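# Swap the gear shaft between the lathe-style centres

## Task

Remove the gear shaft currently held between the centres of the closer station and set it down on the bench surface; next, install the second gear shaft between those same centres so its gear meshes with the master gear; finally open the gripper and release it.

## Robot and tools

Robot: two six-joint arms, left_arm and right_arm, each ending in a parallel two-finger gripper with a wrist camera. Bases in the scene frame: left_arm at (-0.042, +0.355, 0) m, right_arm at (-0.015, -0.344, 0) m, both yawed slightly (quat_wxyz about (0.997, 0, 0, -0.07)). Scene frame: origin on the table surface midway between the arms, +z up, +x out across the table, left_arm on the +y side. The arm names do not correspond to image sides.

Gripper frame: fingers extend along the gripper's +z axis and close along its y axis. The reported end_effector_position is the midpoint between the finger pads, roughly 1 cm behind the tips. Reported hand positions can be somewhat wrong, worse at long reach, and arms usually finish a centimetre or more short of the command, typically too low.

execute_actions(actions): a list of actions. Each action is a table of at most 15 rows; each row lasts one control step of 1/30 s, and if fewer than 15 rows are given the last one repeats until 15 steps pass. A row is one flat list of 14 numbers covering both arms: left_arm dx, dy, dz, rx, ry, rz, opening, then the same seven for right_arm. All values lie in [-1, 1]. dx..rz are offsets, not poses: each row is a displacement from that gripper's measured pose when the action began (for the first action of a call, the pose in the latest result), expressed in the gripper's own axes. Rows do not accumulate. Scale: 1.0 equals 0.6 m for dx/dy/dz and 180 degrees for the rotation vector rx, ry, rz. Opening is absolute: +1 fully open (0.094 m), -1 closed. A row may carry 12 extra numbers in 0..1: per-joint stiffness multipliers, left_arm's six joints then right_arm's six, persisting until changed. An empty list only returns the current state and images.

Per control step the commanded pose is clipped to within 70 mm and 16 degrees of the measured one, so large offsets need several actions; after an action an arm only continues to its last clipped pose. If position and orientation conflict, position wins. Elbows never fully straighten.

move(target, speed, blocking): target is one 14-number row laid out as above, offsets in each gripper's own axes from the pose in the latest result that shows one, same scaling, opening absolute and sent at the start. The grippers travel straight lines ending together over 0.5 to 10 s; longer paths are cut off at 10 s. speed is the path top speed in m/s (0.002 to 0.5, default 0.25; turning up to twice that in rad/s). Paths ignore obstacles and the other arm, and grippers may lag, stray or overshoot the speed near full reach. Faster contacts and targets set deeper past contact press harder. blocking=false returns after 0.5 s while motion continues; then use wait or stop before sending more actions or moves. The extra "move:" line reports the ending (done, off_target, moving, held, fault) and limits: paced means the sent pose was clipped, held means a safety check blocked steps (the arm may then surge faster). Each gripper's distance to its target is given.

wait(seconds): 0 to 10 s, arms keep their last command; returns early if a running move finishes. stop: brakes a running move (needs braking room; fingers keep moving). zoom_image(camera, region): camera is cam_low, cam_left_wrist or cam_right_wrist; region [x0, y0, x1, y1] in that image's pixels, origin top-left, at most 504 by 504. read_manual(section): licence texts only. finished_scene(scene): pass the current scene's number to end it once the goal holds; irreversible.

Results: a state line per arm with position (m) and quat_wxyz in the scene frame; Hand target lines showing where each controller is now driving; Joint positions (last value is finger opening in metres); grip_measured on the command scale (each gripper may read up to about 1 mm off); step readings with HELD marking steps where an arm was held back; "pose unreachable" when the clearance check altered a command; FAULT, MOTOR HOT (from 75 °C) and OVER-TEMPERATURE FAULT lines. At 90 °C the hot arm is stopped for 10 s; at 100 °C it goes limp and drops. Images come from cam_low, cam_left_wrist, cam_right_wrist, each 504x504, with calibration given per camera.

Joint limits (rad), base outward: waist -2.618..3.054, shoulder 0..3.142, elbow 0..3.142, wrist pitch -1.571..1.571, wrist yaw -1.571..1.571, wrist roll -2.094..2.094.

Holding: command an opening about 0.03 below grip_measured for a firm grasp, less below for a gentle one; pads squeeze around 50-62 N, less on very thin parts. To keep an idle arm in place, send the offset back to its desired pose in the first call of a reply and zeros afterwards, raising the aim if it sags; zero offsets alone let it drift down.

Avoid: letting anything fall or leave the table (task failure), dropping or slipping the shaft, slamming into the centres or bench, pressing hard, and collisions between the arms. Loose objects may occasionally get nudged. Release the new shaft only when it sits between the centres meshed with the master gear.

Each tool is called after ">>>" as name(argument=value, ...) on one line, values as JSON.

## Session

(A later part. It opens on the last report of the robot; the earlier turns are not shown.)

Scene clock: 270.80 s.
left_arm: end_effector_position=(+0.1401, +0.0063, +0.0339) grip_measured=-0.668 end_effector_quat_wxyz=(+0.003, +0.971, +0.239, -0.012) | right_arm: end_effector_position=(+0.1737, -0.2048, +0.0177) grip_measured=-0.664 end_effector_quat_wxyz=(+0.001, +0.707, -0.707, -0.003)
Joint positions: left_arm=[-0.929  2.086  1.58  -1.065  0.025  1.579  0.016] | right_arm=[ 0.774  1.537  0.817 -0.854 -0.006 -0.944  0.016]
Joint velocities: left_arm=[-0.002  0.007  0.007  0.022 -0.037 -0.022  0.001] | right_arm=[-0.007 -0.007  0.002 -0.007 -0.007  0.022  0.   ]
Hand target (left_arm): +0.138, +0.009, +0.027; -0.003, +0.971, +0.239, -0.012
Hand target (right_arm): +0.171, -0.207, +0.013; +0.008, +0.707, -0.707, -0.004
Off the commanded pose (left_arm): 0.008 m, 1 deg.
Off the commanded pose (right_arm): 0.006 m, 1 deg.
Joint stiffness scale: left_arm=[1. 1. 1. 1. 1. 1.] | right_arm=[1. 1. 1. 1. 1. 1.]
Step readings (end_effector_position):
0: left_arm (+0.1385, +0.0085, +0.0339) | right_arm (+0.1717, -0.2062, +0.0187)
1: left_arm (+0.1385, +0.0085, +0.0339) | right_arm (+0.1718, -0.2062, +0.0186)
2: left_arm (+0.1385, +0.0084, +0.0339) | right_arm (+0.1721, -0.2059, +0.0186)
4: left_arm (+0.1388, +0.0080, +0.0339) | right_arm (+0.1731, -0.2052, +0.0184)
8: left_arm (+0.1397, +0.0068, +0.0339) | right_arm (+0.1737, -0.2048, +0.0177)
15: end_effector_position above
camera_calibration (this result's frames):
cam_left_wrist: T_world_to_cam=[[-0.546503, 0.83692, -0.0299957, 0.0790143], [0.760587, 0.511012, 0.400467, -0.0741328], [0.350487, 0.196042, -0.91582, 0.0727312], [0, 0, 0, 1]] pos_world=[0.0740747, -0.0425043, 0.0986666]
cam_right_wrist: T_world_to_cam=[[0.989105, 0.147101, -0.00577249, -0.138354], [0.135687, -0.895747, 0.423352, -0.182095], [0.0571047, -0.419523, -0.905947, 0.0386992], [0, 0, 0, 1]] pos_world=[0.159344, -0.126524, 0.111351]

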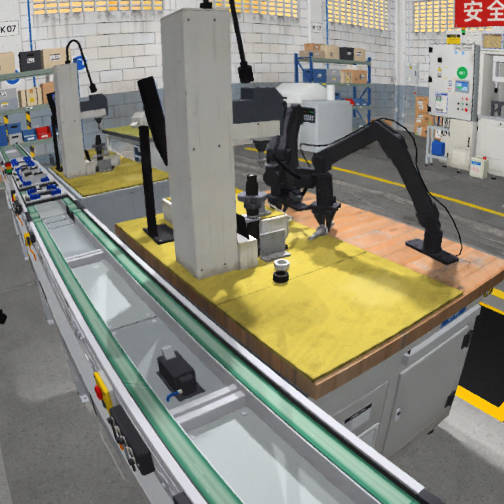

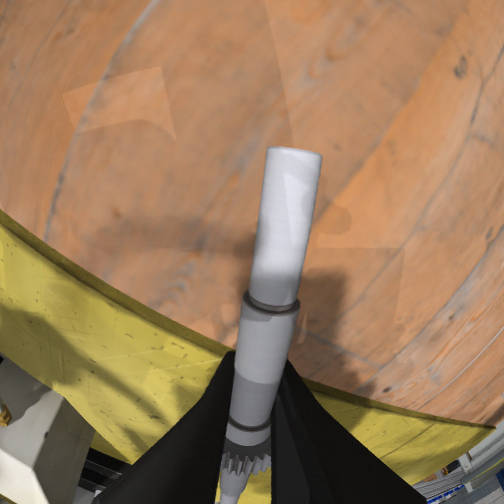

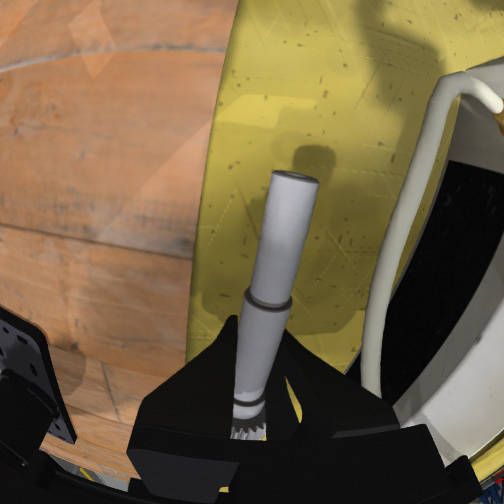

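Both in contact. Open and lift.

>>> execute_actions(actions=[[[0,0,0,0,0,0,-0.6,0,0,0,0,0,0,-0.6],[0,0,0,0,0,0,-0.5,0,0,0,0,0,0,-0.5],[0,0,0,0,0,0,-0.4,0,0,0,0,0,0,-0.4],[0,0,0,0,0,0,-0.3,0,0,0,0,0,0,-0.3],[0,0,0,0,0,0,-0.2,0,0,0,0,0,0,-0.2],[0,0,0,0,0,0,-0.2,0,0,0,0,0,0,-0.2],[0,0,-0.01,0,0,0,-0.2,0,0,-0.01,0,0,0,-0.2],[0,0,-0.02,0,0,0,-0.2,0,0,-0.02,0,0,0,-0.2],[0,0,-0.03,0,0,0,-0.2,0,0,-0.03,0,0,0,-0.2],[0,0,-0.045,0,0,0,-0.2,0,0,-0.045,0,0,0,-0.2],[0,0,-0.06,0,0,0,-0.2,0,0,-0.06,0,0,0,-0.2],[0,0,-0.075,0,0,0,-0.2,0,0,-0.075,0,0,0,-0.2],[0,0,-0.09,0,0,0,-0.2,0,0,-0.09,0,0,0,-0.2],[0,0,-0.10,0,0,0,-0.2,0,0,-0.10,0,0,0,-0.2]]])

>>> wait(seconds=0.3)

Scene clock: 275.20 s.
left_arm: end_effector_position=(+0.1420, +0.0031, +0.0620) grip_measured=-0.202 end_effector_quat_wxyz=(+0.001, +0.971, +0.239, -0.013) | right_arm: end_effector_position=(+0.1798, -0.2004, +0.0553) grip_measured=-0.202 end_effector_quat_wxyz=(-0.010, +0.707, -0.707, -0.001)
Joint positions: left_arm=[-0.929  2.082  1.689 -1.182  0.025  1.579  0.037] | right_arm=[ 0.774  1.484  0.93  -0.997 -0.006 -0.944  0.037]
Joint velocities: left_arm=[ 0.007 -0.144  0.628 -0.432 -0.007 -0.022 -0.   ] | right_arm=[-0.002 -0.369  0.657 -0.535  0.037 -0.037  0.   ]
Hand target (left_arm): +0.141, +0.007, +0.092; +0.006, +0.971, +0.239, -0.012
Hand target (right_arm): +0.174, -0.205, +0.075; -0.002, +0.707, -0.707, -0.003
Off the commanded pose (left_arm): 0.032 m, 0 deg.
Off the commanded pose (right_arm): 0.024 m, 1 deg.
Joint stiffness scale: left_arm=[1. 1. 1. 1. 1. 1.] | right_arm=[1. 1. 1. 1. 1. 1.]
Step readings (end_effector_position):
0: left_arm (+0.1401, +0.0063, +0.0339) | right_arm (+0.1737, -0.2048, +0.0177)
1: left_arm (+0.1400, +0.0063, +0.0339) | right_arm (+0.1736, -0.2048, +0.0177)
2: left_arm (+0.1400, +0.0063, +0.0339) | right_arm (+0.1736, -0.2048, +0.0177)
4: left_arm (+0.1401, +0.0063, +0.0339) | right_arm (+0.1737, -0.2048, +0.0177)
8: left_arm (+0.1398, +0.0069, +0.0339) | right_arm (+0.1731, -0.2052, +0.0181)
15: end_effector_position above
camera_calibration (this result's frames):
cam_left_wrist: T_world_to_cam=[[-0.546548, 0.837051, -0.0251246, 0.0833188], [0.761255, 0.509112, 0.401616, -0.085344], [0.348964, 0.200376, -0.915463, 0.0986703], [0, 0, 0, 1]] pos_world=[0.0760739, -0.0460636, 0.126698]
cam_right_wrist: T_world_to_cam=[[0.989037, 0.147051, 0.0135148, -0.145869], [0.128316, -0.901094, 0.414204, -0.194117], [0.0730874, -0.407929, -0.910084, 0.0739271], [0, 0, 0, 1]] pos_world=[0.163775, -0.12331, 0.149655]

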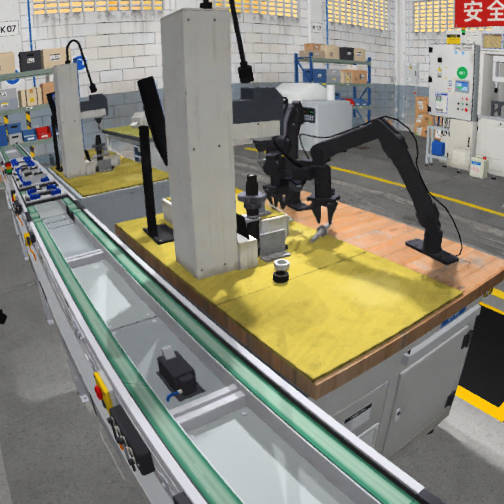

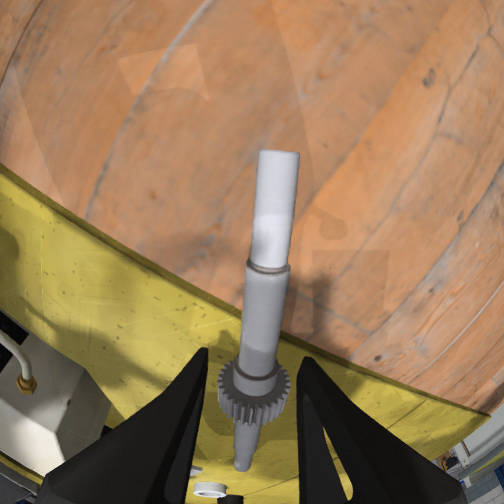

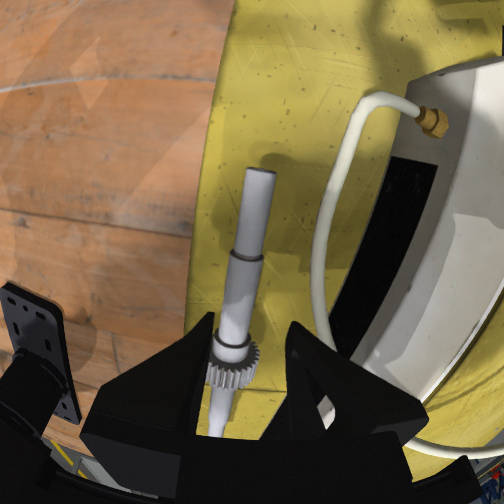

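Scene clock: 275.50 s.
left_arm: end_effector_position=(+0.1412, +0.0046, +0.0836) grip_measured=-0.202 end_effector_quat_wxyz=(+0.006, +0.971, +0.239, -0.011) | right_arm: end_effector_position=(+0.1768, -0.2025, +0.0708) grip_measured=-0.202 end_effector_quat_wxyz=(-0.008, +0.707, -0.707, -0.002)
Joint positions: left_arm=[-0.929  2.053  1.732 -1.242  0.025  1.579  0.037] | right_arm=[ 0.774  1.456  0.969 -1.069 -0.006 -0.944  0.037]
Joint velocities: left_arm=[-0.012  0.022 -0.007 -0.125 -0.081 -0.007 -0.001] | right_arm=[-0.017  0.012 -0.002 -0.168  0.022 -0.037 -0.001]
Hand target (left_arm): +0.141, +0.007, +0.092; +0.006, +0.971, +0.239, -0.012
Hand target (right_arm): +0.174, -0.205, +0.075; -0.001, +0.707, -0.707, -0.003
Off the commanded pose (left_arm): 0.011 m, 0 deg.
Off the commanded pose (right_arm): 0.008 m, 1 deg.
Joint stiffness scale: left_arm=[1. 1. 1. 1. 1. 1.] | right_arm=[1. 1. 1. 1. 1. 1.]
wait: 0.30 s; no rest
camera_calibration (this result's frames):
cam_left_wrist: T_world_to_cam=[[-0.546375, 0.836728, -0.0368989, 0.0831565], [0.759021, 0.513296, 0.400518, -0.0937862], [0.354065, 0.190826, -0.915545, 0.117763], [0, 0, 0, 1]] pos_world=[0.0749245, -0.0439116, 0.148449]
cam_right_wrist: T_world_to_cam=[[0.989079, 0.147082, 0.00945451, -0.142544], [0.129854, -0.899978, 0.416147, -0.202287], [0.0697166, -0.410374, -0.909248, 0.0874354], [0, 0, 0, 1]] pos_world=[0.16116, -0.125207, 0.165029]

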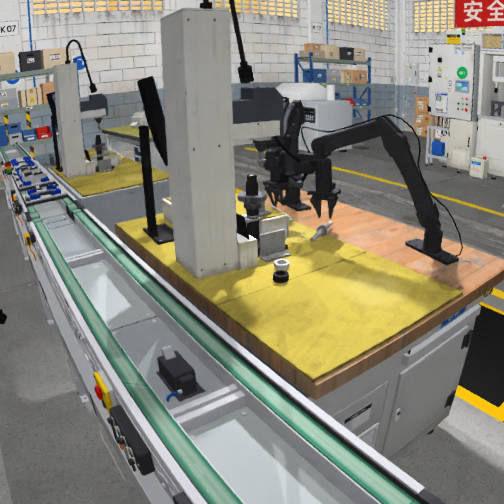

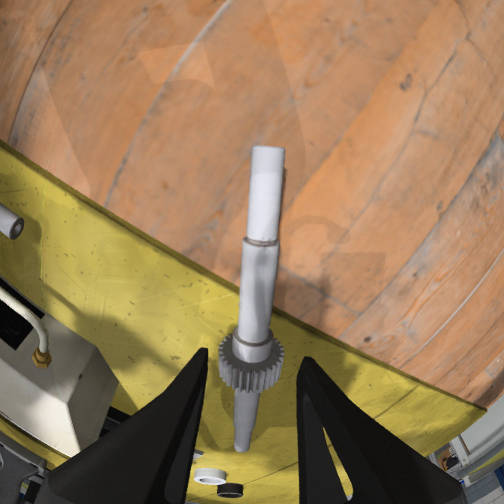

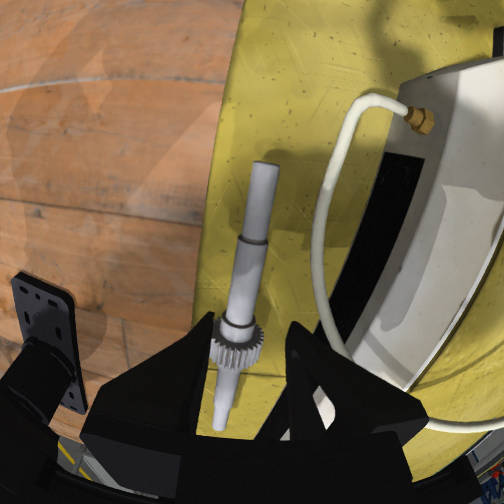

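>>> zoom_image(camera="cam_left_wrist", region=[190, 320, 320, 470])

>>> zoom_image(camera="cam_low", region=[280, 200, 360, 260])

Region (190, 320, 320, 470) of cam_left_wrist's 504x504 image, scaled by 3.360, with more detail than that image has; it fills the left 437 columns of this view, and the rest is white.

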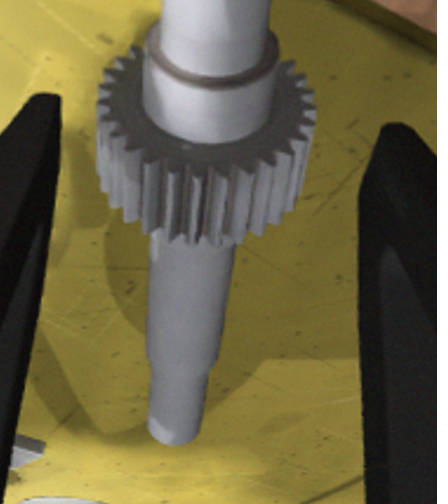

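Region (280, 200, 360, 260) of cam_low's 504x504 image, scaled by 6.300, with more detail than that image has; it fills the top 378 rows of this view, and the rest is white.

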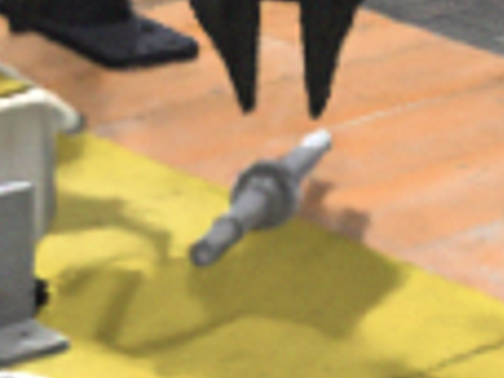

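>>> move(target=[0.528,-0.123,-0.266,-0.292,-0.411,-0.284,-1,-0.424,-0.085,-0.07,0,0,0.344,0.0], speed=0.35)

Scene clock: 302.10 s.
left_arm: end_effector_position=(+0.3837, +0.2230, +0.2413) grip_measured=-0.998 end_effector_quat_wxyz=(+0.518, +0.518, +0.528, -0.429) | right_arm: end_effector_position=(+0.2268, +0.0498, +0.1203) grip_measured=-0.002 end_effector_quat_wxyz=(+0.010, -0.243, +0.970, +0.014)
Joint positions: left_arm=[ 0.258  2.131  1.836 -1.306  1.476  1.685  0.   ] | right_arm=[ 1.163  2.375  2.402 -1.564 -0.006  0.526  0.047]
Joint velocities: left_arm=[-0.017 -0.002 -0.022 -0.051 -0.051 -0.022 -0.001] | right_arm=[-0.002 -0.007  0.022  0.007  0.037 -0.022 -0.002]
Hand target (left_arm): +0.389, +0.223, +0.245; +0.525, +0.513, +0.523, -0.434
Hand target (right_arm): +0.225, +0.051, +0.119; +0.011, -0.243, +0.970, +0.008
Off the commanded pose (left_arm): 0.010 m, 4 deg.
Off the commanded pose (right_arm): 0.004 m, 1 deg.
Joint stiffness scale: left_arm=[1. 1. 1. 1. 1. 1.] | right_arm=[1. 1. 1. 1. 1. 1.]
joint sent to its limit (right arm) — the command would take joint 4 (wrist pitch) past its lower limit, so that joint was sent only as far as its limit.
move: off_target (left_arm)
camera_calibration (this result's frames):
cam_left_wrist: T_world_to_cam=[[-0.990624, -0.136323, 0.00894222, 0.415061], [-0.0768001, 0.501564, -0.861705, 0.174786], [0.112985, -0.854312, -0.507331, 0.361622], [0, 0, 0, 1]] pos_world=[0.383735, 0.277853, 0.330365]
cam_right_wrist: T_world_to_cam=[[0.595264, -0.803303, -0.0190964, -0.0895263], [-0.731951, -0.55189, 0.399581, 0.177841], [-0.331524, -0.223879, -0.916499, 0.315107], [0, 0, 0, 1]] pos_world=[0.287929, 0.0967782, 0.216024]

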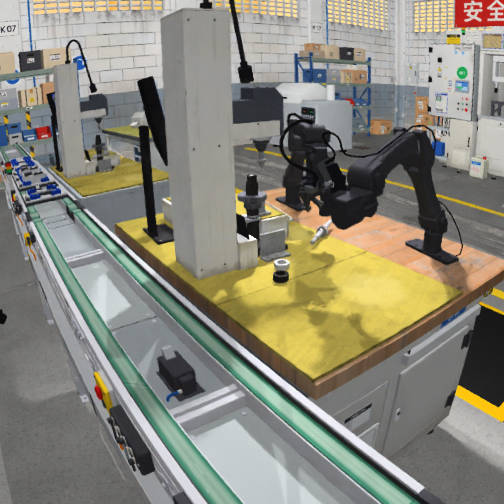

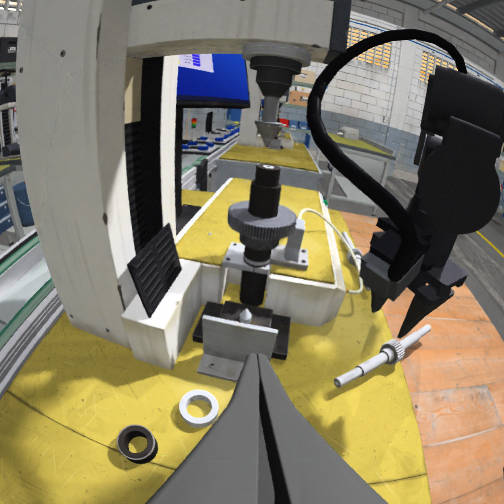

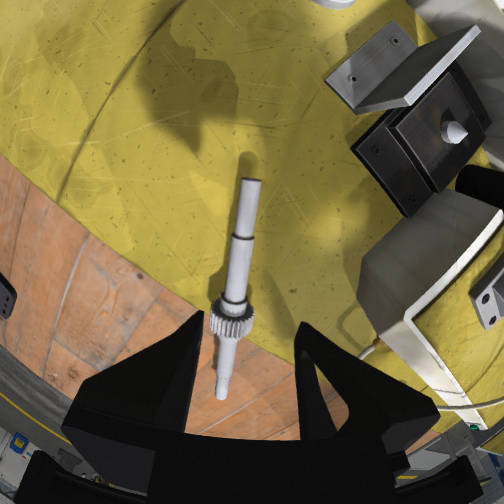

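>>> move(target=[0,0,0,0,0,0,-1,0.037,0.010,0.115,0.007,0.035,-0.003,0.0], speed=0.2)

Scene clock: 311.40 s.
left_arm: end_effector_position=(+0.3836, +0.2231, +0.2398) grip_measured=-0.998 end_effector_quat_wxyz=(+0.515, +0.519, +0.531, -0.428) | right_arm: end_effector_position=(+0.2101, +0.0447, +0.0562) grip_measured=-0.002 end_effector_quat_wxyz=(-0.035, -0.248, +0.968, -0.012)
Joint positions: left_arm=[ 0.258  2.131  1.836 -1.306  1.468  1.682  0.   ] | right_arm=[ 1.178  2.392  2.174 -1.418 -0.032  0.53   0.047]
Joint velocities: left_arm=[-0.012 -0.002 -0.007 -0.022 -0.066 -0.007  0.   ] | right_arm=[ 0.007 -0.002 -0.002 -0.095  0.007  0.007 -0.   ]
Hand target (left_arm): +0.384, +0.223, +0.241; +0.518, +0.518, +0.528, -0.429
Hand target (right_arm): +0.205, +0.047, +0.051; -0.040, -0.248, +0.968, -0.011
Off the commanded pose (left_arm): 0.002 m, 1 deg.
Off the commanded pose (right_arm): 0.007 m, 1 deg.
Joint stiffness scale: left_arm=[1. 1. 1. 1. 1. 1.] | right_arm=[1. 1. 1. 1. 1. 1.]
move: done
camera_calibration (this result's frames):
cam_left_wrist: T_world_to_cam=[[-0.990588, -0.136404, 0.0113326, 0.414463], [-0.0798711, 0.508823, -0.857158, 0.171835], [0.111154, -0.849996, -0.514929, 0.362527], [0, 0, 0, 1]] pos_world=[0.383991, 0.277248, 0.329269]
cam_right_wrist: T_world_to_cam=[[0.603502, -0.797344, -0.00526031, -0.0876217], [-0.692694, -0.527538, 0.491811, 0.173859], [-0.394917, -0.293165, -0.870686, 0.263558], [0, 0, 0, 1]] pos_world=[0.277395, 0.0991191, 0.14351]

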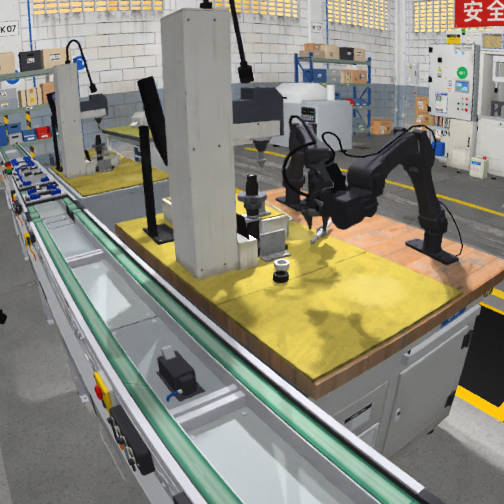

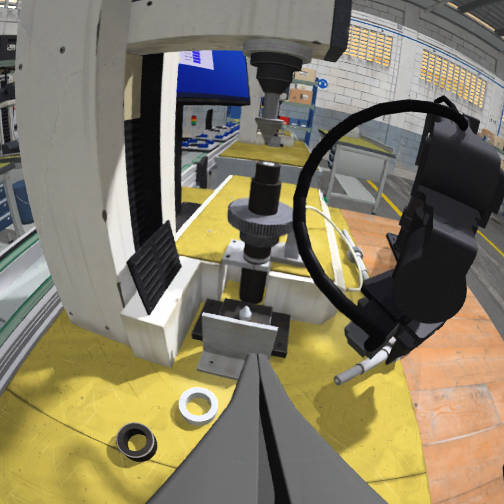

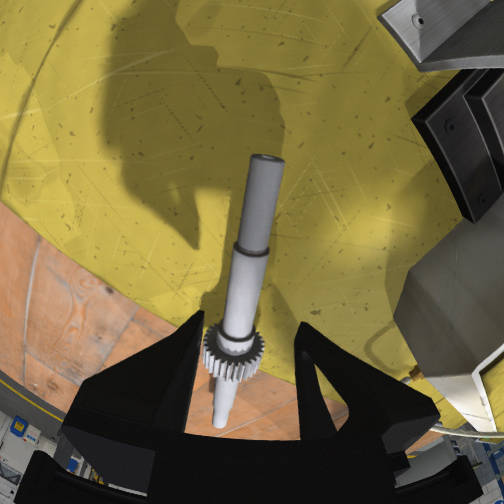

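>>> execute_actions(actions=[[[0,0,0,0,0,0,-1,0.006,0.010,0.012,0,0.004,0,0],[0,0,0,0,0,0,-1,0.007,0.013,0.017,0,0.005,0,0],[0,0,0,0,0,0,-1,0.008,0.016,0.022,0,0.006,0,0],[0,0,0,0,0,0,-1,0.008,0.018,0.027,0,0.007,0,0],[0,0,0,0,0,0,-1,0.008,0.018,0.032,0,0.008,0,0],[0,0,0,0,0,0,-1,0.008,0.018,0.037,0,0.008,0,0],[0,0,0,0,0,0,-1,0.008,0.018,0.042,0,0.008,0,0],[0,0,0,0,0,0,-1,0.008,0.018,0.047,0,0.008,0,0],[0,0,0,0,0,0,-1,0.008,0.018,0.052,0,0.008,0,0]]])

Scene clock: 329.63 s.
left_arm: end_effector_position=(+0.3836, +0.2233, +0.2383) grip_measured=-0.998 end_effector_quat_wxyz=(+0.513, +0.521, +0.533, -0.426) | right_arm: end_effector_position=(+0.2031, +0.0468, +0.0327) grip_measured=-0.002 end_effector_quat_wxyz=(-0.043, -0.247, +0.968, -0.019)
Joint positions: left_arm=[ 0.258  2.131  1.836 -1.306  1.459  1.682  0.   ] | right_arm=[ 1.192  2.414  2.117 -1.361 -0.036  0.544  0.047]
Joint velocities: left_arm=[ 0.002 -0.007  0.017 -0.007  0.037 -0.051  0.001] | right_arm=[-0.002  0.051 -0.002 -0.066  0.022  0.037  0.   ]
Hand target (left_arm): +0.384, +0.223, +0.240; +0.515, +0.519, +0.531, -0.428
Hand target (right_arm): +0.199, +0.051, +0.026; -0.047, -0.247, +0.968, -0.015
Off the commanded pose (left_arm): 0.001 m, 0 deg.
Off the commanded pose (right_arm): 0.009 m, 1 deg.
Joint stiffness scale: left_arm=[1. 1. 1. 1. 1. 1.] | right_arm=[1. 1. 1. 1. 1. 1.]
Step readings (end_effector_position):
0: left_arm (+0.3836, +0.2231, +0.2398) | right_arm (+0.2102, +0.0451, +0.0562)
1: left_arm (+0.3836, +0.2231, +0.2396) | right_arm (+0.2102, +0.0451, +0.0562)
2: left_arm (+0.3836, +0.2232, +0.2393) | right_arm (+0.2101, +0.0452, +0.0562)
4: left_arm (+0.3836, +0.2232, +0.2389) | right_arm (+0.2096, +0.0461, +0.0559)
8: left_arm (+0.3836, +0.2233, +0.2385) | right_arm (+0.2064, +0.0484, +0.0496)
15: end_effector_position above
camera_calibration (this result's frames):
cam_left_wrist: T_world_to_cam=[[-0.990613, -0.136245, 0.011079, 0.414474], [-0.0805029, 0.515975, -0.852813, 0.168088], [0.110475, -0.845699, -0.522099, 0.362909], [0, 0, 0, 1]] pos_world=[0.384023, 0.276653, 0.32823]
cam_right_wrist: T_world_to_cam=[[0.60325, -0.797552, 0.000049561, -0.0819961], [-0.686045, -0.518877, 0.510009, 0.179327], [-0.406733, -0.307697, -0.860169, 0.243647], [0, 0, 0, 1]] pos_world=[0.27159, 0.102622, 0.118123]

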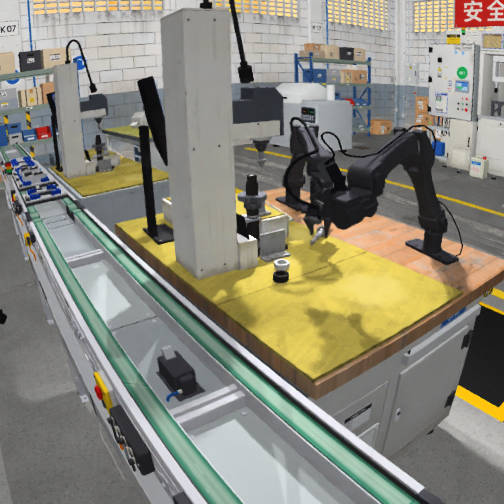

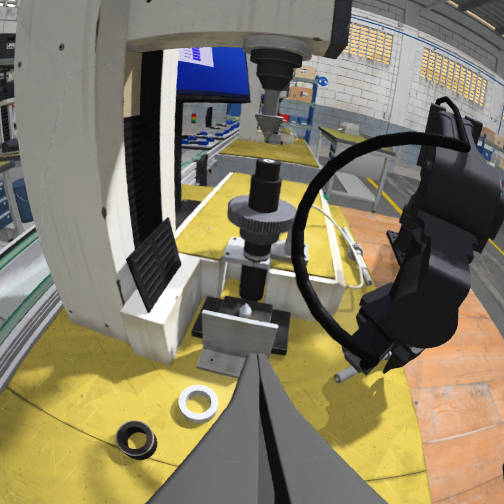

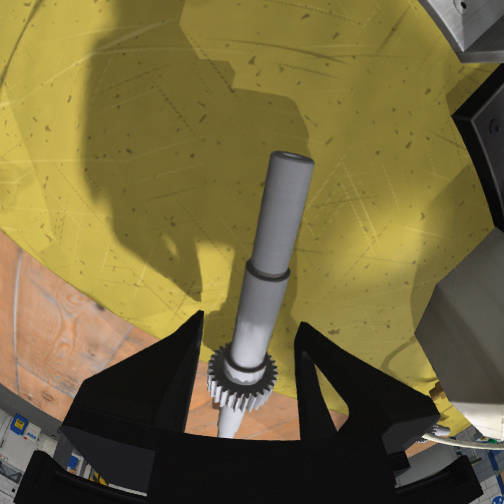

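>>> execute_actions(actions=[[[-0.003,0,0,0,0,0,-1,0.0,0.007,0.014,0,0.003,0,0],[-0.003,0,0,0,0,0,-1,-0.002,0.007,0.017,0,0.003,0,0],[-0.003,0,0,0,0,0,-1,-0.004,0.007,0.020,0,0.003,0,0],[-0.003,0,0,0,0,0,-1,-0.004,0.007,0.023,0,0.003,0,0],[-0.003,0,0,0,0,0,-1,-0.004,0.007,0.026,0,0.003,0,0],[-0.003,0,0,0,0,0,-1,-0.004,0.007,0.028,0,0.003,0,0]]])

Scene clock: 334.33 s.
left_arm: end_effector_position=(+0.3835, +0.2234, +0.2368) grip_measured=-0.998 end_effector_quat_wxyz=(+0.510, +0.523, +0.535, -0.424) | right_arm: end_effector_position=(+0.2049, +0.0501, +0.0236) grip_measured=-0.002 end_effector_quat_wxyz=(-0.042, -0.247, +0.968, -0.017)
Joint positions: left_arm=[ 0.258  2.131  1.836 -1.306  1.451  1.682  0.   ] | right_arm=[ 1.192  2.433  2.117 -1.338 -0.036  0.545  0.047]
Joint velocities: left_arm=[ 0.017 -0.012  0.012  0.037  0.037  0.022 -0.001] | right_arm=[-0.002 -0.002 -0.012 -0.154 -0.037 -0.022 -0.002]
Hand target (left_arm): +0.383, +0.223, +0.240; +0.513, +0.521, +0.533, -0.426
Hand target (right_arm): +0.202, +0.051, +0.016; -0.048, -0.247, +0.968, -0.020
Off the commanded pose (left_arm): 0.003 m, 0 deg.
Off the commanded pose (right_arm): 0.008 m, 1 deg.
Joint stiffness scale: left_arm=[1. 1. 1. 1. 1. 1.] | right_arm=[1. 1. 1. 1. 1. 1.]
Step readings (end_effector_position):
0: left_arm (+0.3836, +0.2233, +0.2382) | right_arm (+0.2042, +0.0489, +0.0318)
1: left_arm (+0.3835, +0.2233, +0.2380) | right_arm (+0.2042, +0.0489, +0.0318)
2: left_arm (+0.3835, +0.2233, +0.2377) | right_arm (+0.2042, +0.0489, +0.0318)
4: left_arm (+0.3835, +0.2234, +0.2373) | right_arm (+0.2042, +0.0489, +0.0308)
8: left_arm (+0.3835, +0.2234, +0.2370) | right_arm (+0.2046, +0.0496, +0.0262)
15: end_effector_position above
camera_calibration (this result's frames):
cam_left_wrist: T_world_to_cam=[[-0.990638, -0.136084, 0.0108268, 0.414484], [-0.081129, 0.52309, -0.848407, 0.164337], [0.109791, -0.841343, -0.529233, 0.36326], [0, 0, 0, 1]] pos_world=[0.384053, 0.276068, 0.327186]
cam_right_wrist: T_world_to_cam=[[0.602619, -0.798028, -0.00126706, -0.0802865], [-0.686992, -0.519578, 0.508017, 0.187202], [-0.40607, -0.30527, -0.861346, 0.237359], [0, 0, 0, 1]] pos_world=[0.273373, 0.105654, 0.109245]

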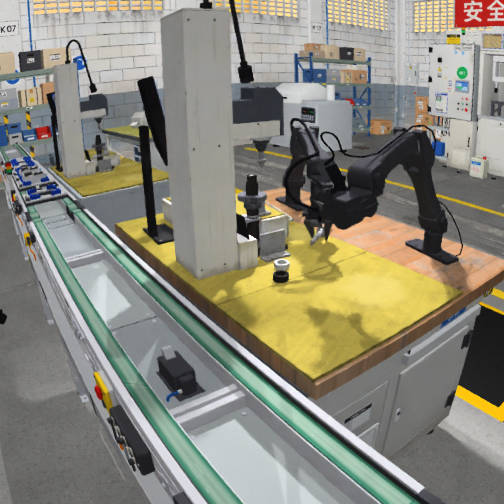

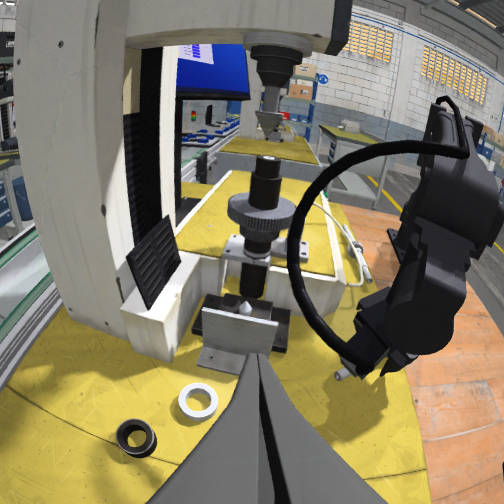

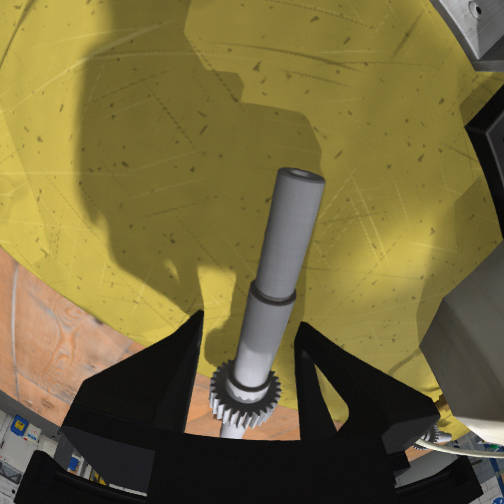

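>>> zoom_image(camera="cam_right_wrist", region=[170, 150, 350, 450])

>>> zoom_image(camera="cam_left_wrist", region=[320, 300, 440, 400])

Region (170, 150, 350, 450) of cam_right_wrist's 504x504 image, scaled by 1.680, with more detail than that image has; it fills the left 302 columns of this view, and the rest is white.

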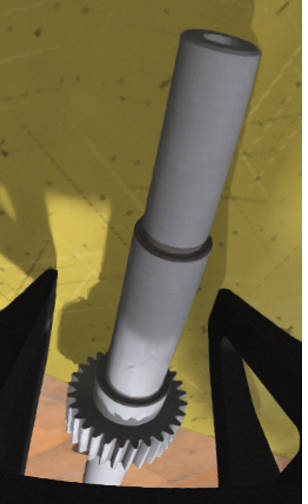

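Region (320, 300, 440, 400) of cam_left_wrist's 504x504 image, scaled by 4.200, with more detail than that image has.

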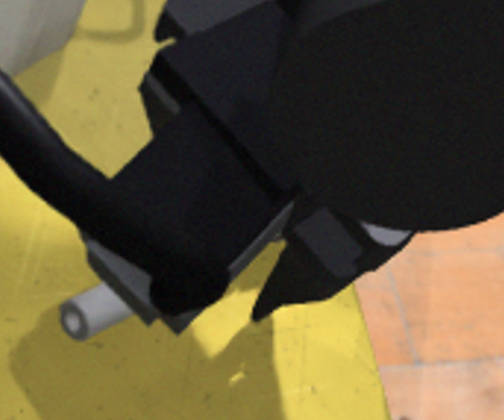

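>>> execute_actions(actions=[[[-0.005,0,0,0,0,0,-1,0.002,0,0.008,0,-0.005,0,0],[-0.005,0,0,0,0,0,-1,0.002,0,0.006,0,-0.01,0,0],[-0.005,0,0,0,0,0,-1,0.002,-0.002,0.004,0,-0.015,0,0],[-0.005,0,0,0,0,0,-1,0.002,-0.003,0.002,0,-0.02,0,0],[-0.005,0,0,0,0,0,-1,0.002,-0.003,0,0,-0.025,0,0],[-0.005,0,0,0,0,0,-1,0.002,-0.003,0,0,-0.03,0,0],[-0.005,0,0,0,0,0,-1,0.002,-0.003,0,0,-0.035,0,0]]])

>>> zoom_image(camera="cam_right_wrist", region=[170, 150, 350, 450])

Scene clock: 348.77 s.
left_arm: end_effector_position=(+0.3834, +0.2236, +0.2352) grip_measured=-0.998 end_effector_quat_wxyz=(+0.508, +0.525, +0.537, -0.422) | right_arm: end_effector_position=(+0.2039, +0.0440, +0.0205) grip_measured=-0.002 end_effector_quat_wxyz=(-0.007, -0.246, +0.969, -0.008)
Joint positions: left_arm=[ 0.258  2.131  1.836 -1.306  1.442  1.682  0.   ] | right_arm=[ 1.203  2.33   1.925 -1.187  0.002  0.558  0.047]
Joint velocities: left_arm=[-0.017 -0.002 -0.007  0.066 -0.066 -0.022 -0.   ] | right_arm=[-0.017 -0.002 -0.002  0.051 -0.007  0.081  0.   ]
Hand target (left_arm): +0.383, +0.223, +0.240; +0.510, +0.523, +0.535, -0.424
Hand target (right_arm): +0.205, +0.048, +0.024; +0.010, -0.247, +0.969, -0.003
Off the commanded pose (left_arm): 0.005 m, 1 deg.
Off the commanded pose (right_arm): 0.005 m, 2 deg.
Joint stiffness scale: left_arm=[1. 1. 1. 1. 1. 1.] | right_arm=[1. 1. 1. 1. 1. 1.]
Step readings (end_effector_position):
0: left_arm (+0.3835, +0.2235, +0.2367) | right_arm (+0.2051, +0.0503, +0.0236)
1: left_arm (+0.3835, +0.2235, +0.2365) | right_arm (+0.2051, +0.0504, +0.0229)
2: left_arm (+0.3835, +0.2235, +0.2362) | right_arm (+0.2048, +0.0497, +0.0215)
4: left_arm (+0.3835, +0.2236, +0.2358) | right_arm (+0.2043, +0.0474, +0.0217)
8: left_arm (+0.3834, +0.2236, +0.2355) | right_arm (+0.2018, +0.0396, +0.0211)
15: end_effector_position above
camera_calibration (this result's frames):
cam_left_wrist: T_world_to_cam=[[-0.990665, -0.135912, 0.0105646, 0.414493], [-0.0817774, 0.53049, -0.843737, 0.160412], [0.10907, -0.836725, -0.536652, 0.363594], [0, 0, 0, 1]] pos_world=[0.384084, 0.275465, 0.32609]
cam_right_wrist: T_world_to_cam=[[0.601521, -0.798804, 0.00918758, -0.084496], [-0.718339, -0.535825, 0.443714, 0.193268], [-0.349517, -0.273503, -0.896122, 0.220193], [0, 0, 0, 1]] pos_world=[0.266619, 0.0962853, 0.112341]

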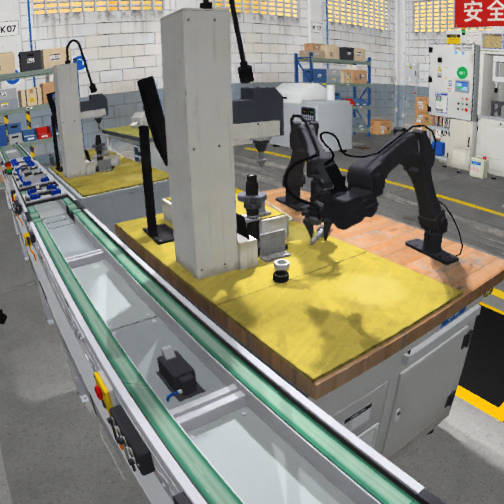

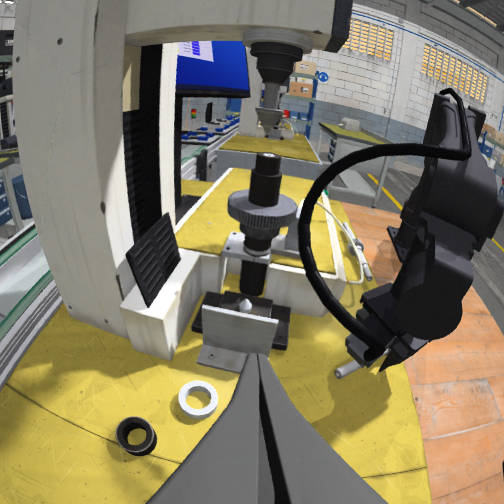

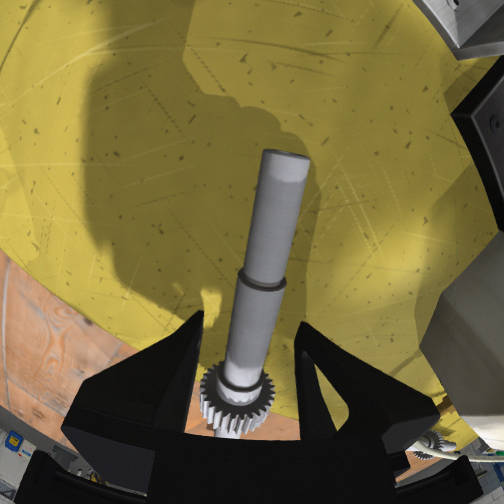

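Region (170, 150, 350, 450) of cam_right_wrist's 504x504 image, scaled by 1.680, with more detail than that image has; it fills the left 302 columns of this view, and the rest is white.

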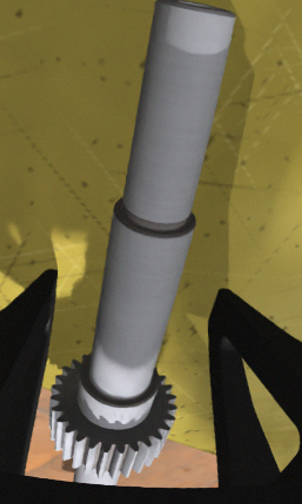

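>>> execute_actions(actions=[])

Scene clock: 349.93 s.
left_arm: end_effector_position=(+0.3834, +0.2236, +0.2352) grip_measured=-0.998 end_effector_quat_wxyz=(+0.508, +0.525, +0.537, -0.422) | right_arm: end_effector_position=(+0.2069, +0.0479, +0.0205) grip_measured=-0.002 end_effector_quat_wxyz=(+0.002, -0.246, +0.969, -0.002)
Joint positions: left_arm=[ 0.258  2.131  1.836 -1.306  1.442  1.682  0.   ] | right_arm=[ 1.203  2.33   1.925 -1.167  0.006  0.559  0.047]
Joint velocities: left_arm=[-0.002 -0.002 -0.007 -0.051 -0.007  0.007  0.   ] | right_arm=[-0.022  0.022  0.017  0.037 -0.007  0.037  0.   ]
Hand target (left_arm): +0.383, +0.223, +0.240; +0.510, +0.523, +0.535, -0.424
Hand target (right_arm): +0.205, +0.048, +0.024; +0.010, -0.247, +0.969, -0.003
Off the commanded pose (left_arm): 0.005 m, 1 deg.
Off the commanded pose (right_arm): 0.004 m, 1 deg.
Joint stiffness scale: left_arm=[1. 1. 1. 1. 1. 1.] | right_arm=[1. 1. 1. 1. 1. 1.]
camera_calibration (this result's frames):
cam_left_wrist: T_world_to_cam=[[-0.990665, -0.135912, 0.0105646, 0.414493], [-0.0817774, 0.53049, -0.843737, 0.160412], [0.10907, -0.836725, -0.536652, 0.363594], [0, 0, 0, 1]] pos_world=[0.384084, 0.275465, 0.32609]
cam_right_wrist: T_world_to_cam=[[0.600547, -0.799573, 0.00510834, -0.0828896], [-0.724768, -0.541642, 0.425835, 0.199582], [-0.337719, -0.259436, -0.904786, 0.219355], [0, 0, 0, 1]] pos_world=[0.26851, 0.0987344, 0.113904]

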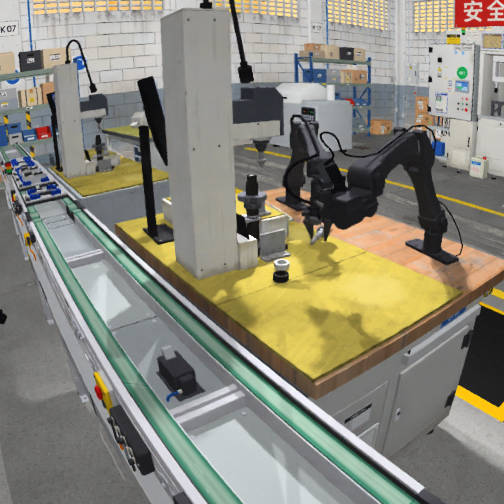

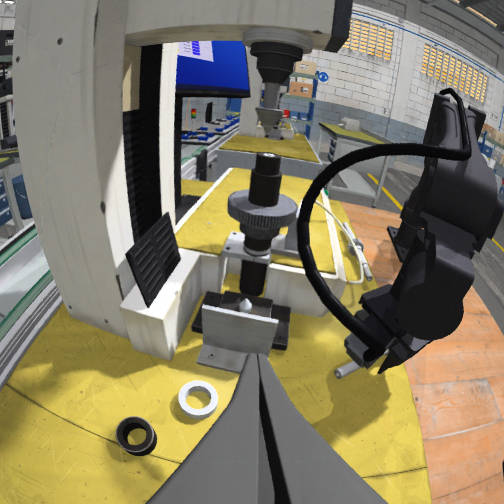

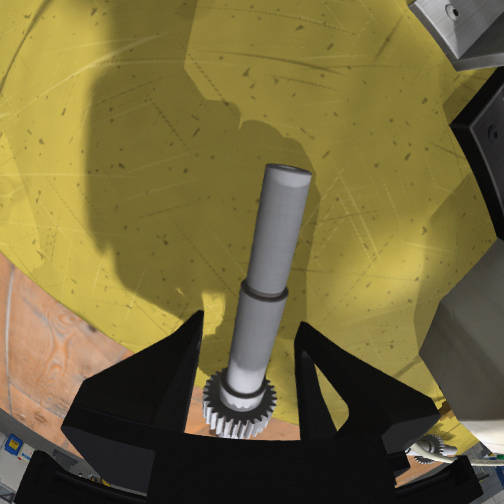

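>>> execute_actions(actions=[[[-0.008,0,0,0,-0.003,0,-1,0,0.002,-0.004,0,0,0,-0.2],[-0.008,0,0,0,-0.003,0,-1,0,0.002,-0.004,0,0,0,-0.4],[-0.008,0,0,0,-0.003,0,-1,0,0.002,-0.004,0,0,0,-0.5],[-0.008,0,0,0,-0.003,0,-1,0,0.002,-0.004,0,0,0,-0.56],[-0.008,0,0,0,-0.003,0,-1,0,0.002,-0.004,0,0,0,-0.61],[-0.008,0,0,0,-0.003,0,-1,0,0.002,-0.004,0,0,0,-0.65],[-0.008,0,0,0,-0.003,0,-1,0,0.002,-0.004,0,0,0,-0.68],[-0.008,0,0,0,-0.003,0,-1,0,0.002,-0.004,0,0,0,-0.72]],[[-0.008,0,0,0,-0.003,0,-1,0,0,-0.015,0,0,0,-0.72],[-0.008,0,0,0,-0.003,0,-1,0,0,-0.025,0,0,0,-0.72],[-0.008,0,0,0,-0.003,0,-1,0,0,-0.035,0,0,0,-0.72],[-0.008,0,0,0,-0.003,0,-1,0,0,-0.045,0,0,0,-0.72],[-0.008,0,0,0,-0.003,0,-1,0,0,-0.055,0,0,0,-0.72],[-0.008,0,0,0,-0.003,0,-1,0,0,-0.065,0,0,0,-0.72],[-0.008,0,0,0,-0.003,0,-1,0,0,-0.075,0,0,0,-0.72],[-0.008,0,0,0,-0.003,0,-1,0,0,-0.085,0,0,0,-0.72],[-0.008,0,0,0,-0.003,0,-1,0,0,-0.095,0,0,0,-0.72],[-0.008,0,0,0,-0.003,0,-1,0,0,-0.105,0,0,0,-0.72],[-0.008,0,0,0,-0.003,0,-1,0,0,-0.115,0,0,0,-0.72]]])

Scene clock: 360.67 s.
left_arm: end_effector_position=(+0.3834, +0.2236, +0.2352) grip_measured=-0.998 end_effector_quat_wxyz=(+0.508, +0.525, +0.537, -0.422) | right_arm: end_effector_position=(+0.2119, +0.0569, +0.0710) grip_measured=-0.653 end_effector_quat_wxyz=(+0.011, -0.246, +0.969, +0.008)
Joint positions: left_arm=[ 0.258  2.131  1.836 -1.306  1.442  1.682  0.   ] | right_arm=[ 1.203  2.33   2.127 -1.341  0.005  0.56   0.016]
Joint velocities: left_arm=[ 0.002 -0.012 -0.012 -0.022 -0.081  0.007  0.   ] | right_arm=[-0.002 -0.007  0.266 -0.271  0.007 -0.037 -0.001]
Hand target (left_arm): +0.383, +0.223, +0.240; +0.510, +0.523, +0.535, -0.424
Hand target (right_arm): +0.207, +0.048, +0.089; +0.003, -0.246, +0.969, -0.001
Off the commanded pose (left_arm): 0.005 m, 1 deg.
Off the commanded pose (right_arm): 0.021 m, 2 deg.
Joint stiffness scale: left_arm=[1. 1. 1. 1. 1. 1.] | right_arm=[1. 1. 1. 1. 1. 1.]
Step readings (end_effector_position; steps 1 to 15: 1st action; 16 to 30: 2nd action):
0: left_arm (+0.3834, +0.2236, +0.2352) | right_arm (+0.2069, +0.0479, +0.0205)
1: left_arm (+0.3834, +0.2236, +0.2352) | right_arm (+0.2069, +0.0479, +0.0205)
2: left_arm (+0.3834, +0.2236, +0.2352) | right_arm (+0.2069, +0.0479, +0.0205)
4: left_arm (+0.3834, +0.2236, +0.2352) | right_arm (+0.2069, +0.0479, +0.0205)
8: left_arm (+0.3834, +0.2236, +0.2352) | right_arm (+0.2069, +0.0479, +0.0205)
15: left_arm (+0.3834, +0.2236, +0.2352) | right_arm (+0.2069, +0.0479, +0.0205)
16: left_arm (+0.3834, +0.2236, +0.2352) | right_arm (+0.2068, +0.0478, +0.0205)
17: left_arm (+0.3834, +0.2236, +0.2352) | right_arm (+0.2068, +0.0478, +0.0212)
19: left_arm (+0.3834, +0.2236, +0.2352) | right_arm (+0.2065, +0.0473, +0.0236)
23: left_arm (+0.3834, +0.2236, +0.2352) | right_arm (+0.2075, +0.0490, +0.0376)
30: end_effector_position above
camera_calibration (this result's frames):
cam_left_wrist: T_world_to_cam=[[-0.990665, -0.135912, 0.0105646, 0.414493], [-0.0817774, 0.53049, -0.843737, 0.160412], [0.10907, -0.836725, -0.536652, 0.363594], [0, 0, 0, 1]] pos_world=[0.384084, 0.275465, 0.32609]
cam_right_wrist: T_world_to_cam=[[0.600255, -0.799783, -0.00640667, -0.0780702], [-0.730512, -0.551492, 0.402751, 0.190009], [-0.325647, -0.237073, -0.915287, 0.265955], [0, 0, 0, 1]] pos_world=[0.272273, 0.1054, 0.166399]

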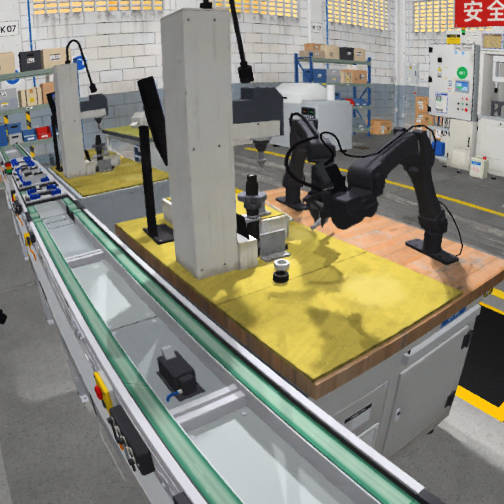

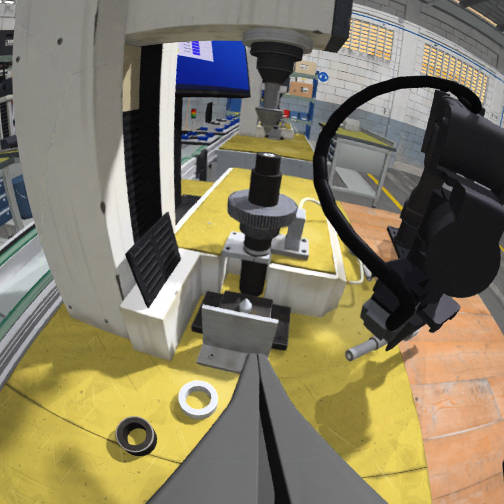

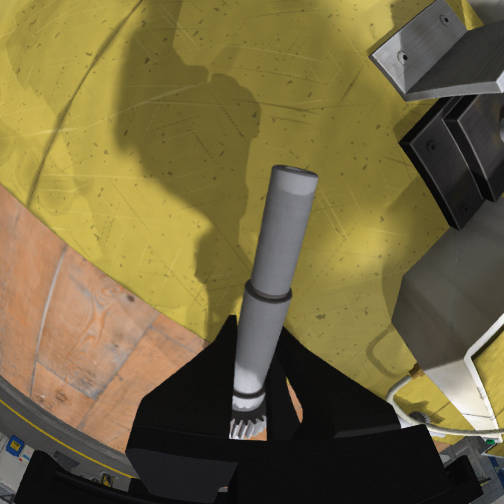

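>>> move(target=[-0.008,0,0,0,-0.003,0,-1,-0.078,-0.142,-0.35,0.106,-0.485,0.098,-0.72], speed=0.27)

Scene clock: 383.93 s.
left_arm: end_effector_position=(+0.3834, +0.2238, +0.2339) grip_measured=-0.998 end_effector_quat_wxyz=(+0.505, +0.527, +0.539, -0.420) | right_arm: end_effector_position=(+0.2855, +0.0071, +0.2620) grip_measured=-0.653 end_effector_quat_wxyz=(+0.689, -0.062, +0.721, +0.024)
Joint positions: left_arm=[ 0.258  2.131  1.836 -1.306  1.435  1.682  0.   ] | right_arm=[1.356 1.69  1.031 0.555 1.086 0.041 0.016]
Joint velocities: left_arm=[-0.002 -0.007 -0.007 -0.037  0.051  0.022  0.   ] | right_arm=[-0.007 -0.002  0.017  0.066 -0.066  0.007 -0.   ]
Hand target (left_arm): +0.383, +0.223, +0.240; +0.510, +0.523, +0.535, -0.424
Hand target (right_arm): +0.291, -0.001, +0.279; +0.703, -0.027, +0.710, +0.036
Off the commanded pose (left_arm): 0.006 m, 1 deg.
Off the commanded pose (right_arm): 0.021 m, 5 deg.
Joint stiffness scale: left_arm=[1. 1. 1. 1. 1. 1.] | right_arm=[1. 1. 1. 1. 1. 1.]
move: off_target (right_arm)
camera_calibration (this result's frames):
cam_left_wrist: T_world_to_cam=[[-0.990688, -0.135762, 0.0103379, 0.4145], [-0.082336, 0.536891, -0.839624, 0.156998], [0.108439, -0.832656, -0.54307, 0.363855], [0, 0, 0, 1]] pos_world=[0.38411, 0.274949, 0.325133]
cam_right_wrist: T_world_to_cam=[[0.128788, -0.971892, 0.197077, -0.0783263], [-0.444656, -0.23423, -0.864533, 0.387555], [0.886394, 0.0237096, -0.462323, -0.0135949], [0, 0, 0, 1]] pos_world=[0.194466, 0.0149745, 0.344205]

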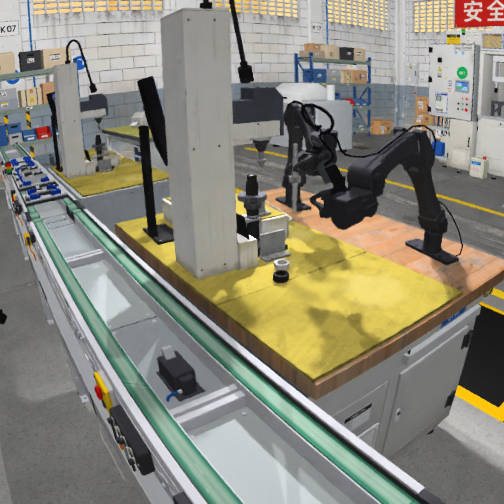

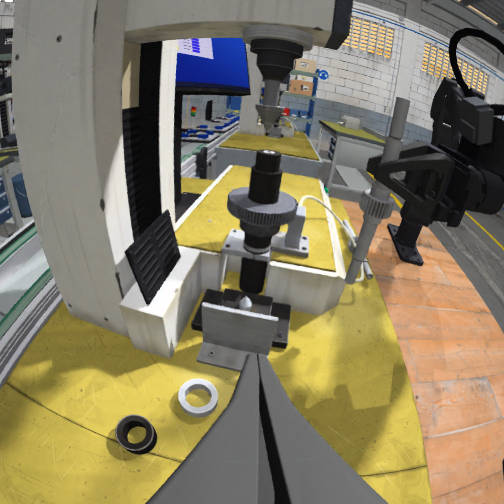

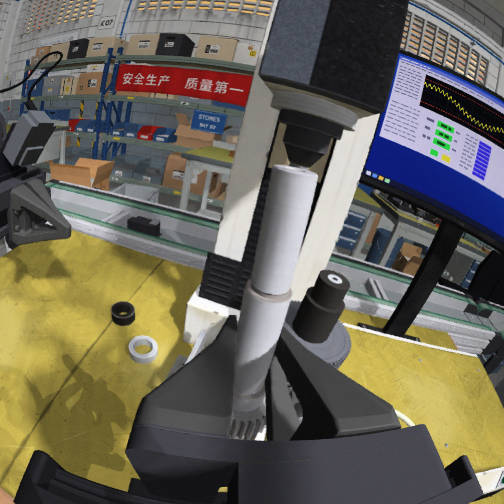

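>>> move(target=[-0.01,0,0,0,-0.006,0,-1,0.064,-0.004,0.136,0.165,-0.033,0.073,-0.72], speed=0.2)

Scene clock: 397.70 s.
left_arm: end_effector_position=(+0.3833, +0.2239, +0.2335) grip_measured=-0.998 end_effector_quat_wxyz=(+0.505, +0.528, +0.539, -0.420) | right_arm: end_effector_position=(+0.3603, +0.0144, +0.2009) grip_measured=-0.653 end_effector_quat_wxyz=(+0.702, +0.167, +0.685, -0.101)
Joint positions: left_arm=[ 0.258  2.131  1.836 -1.306  1.432  1.682  0.   ] | right_arm=[1.257 2.251 1.477 0.841 1.492 0.03  0.016]
Joint velocities: left_arm=[ 0.012  0.002  0.007 -0.007  0.022 -0.022 -0.001] | right_arm=[ 0.002 -0.007  0.007  0.066 -0.051 -0.066  0.   ]
Hand target (left_arm): +0.383, +0.223, +0.240; +0.511, +0.523, +0.534, -0.425
Hand target (right_arm): +0.364, +0.013, +0.220; +0.707, +0.200, +0.674, -0.078
Off the commanded pose (left_arm): 0.006 m, 1 deg.
Off the commanded pose (right_arm): 0.020 m, 5 deg.
Joint stiffness scale: left_arm=[1. 1. 1. 1. 1. 1.] | right_arm=[1. 1. 1. 1. 1. 1.]
move: off_target (right_arm)
camera_calibration (this result's frames):
cam_left_wrist: T_world_to_cam=[[-0.990695, -0.135716, 0.0102701, 0.414502], [-0.0825027, 0.538806, -0.838381, 0.155973], [0.108248, -0.831426, -0.544989, 0.363929], [0, 0, 0, 1]] pos_world=[0.384118, 0.274795, 0.324845]
cam_right_wrist: T_world_to_cam=[[-0.371662, -0.926967, 0.0509815, 0.140168], [-0.409237, 0.114294, -0.905242, 0.360053], [0.833302, -0.357307, -0.421828, -0.0918372], [0, 0, 0, 1]] pos_world=[0.27597, 0.055965, 0.28005]

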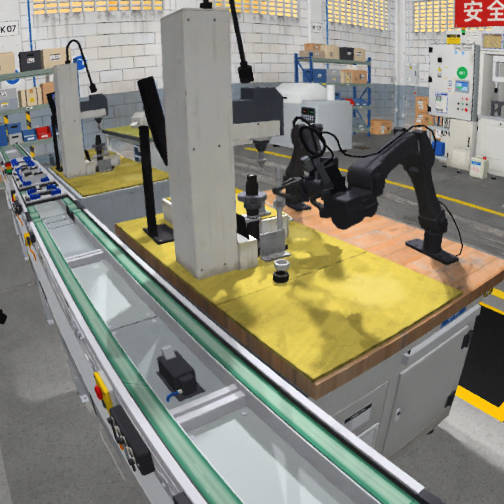

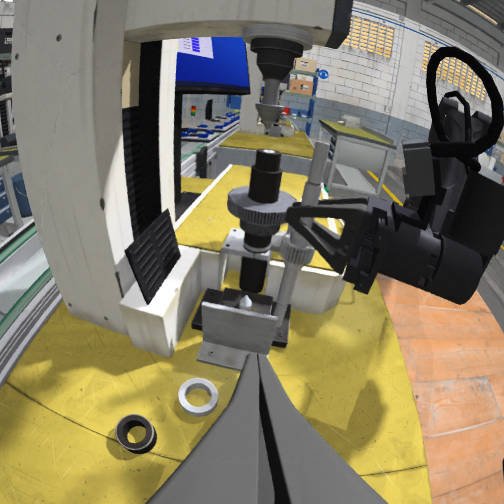

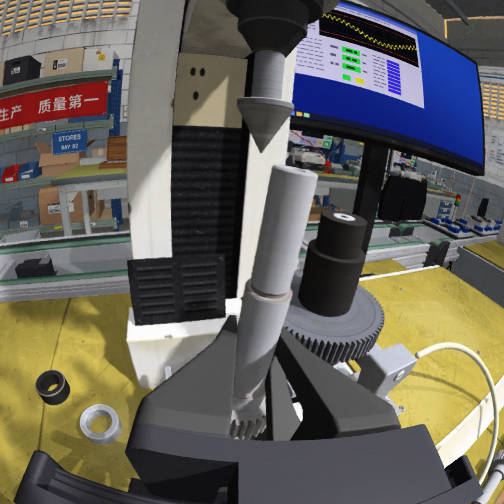

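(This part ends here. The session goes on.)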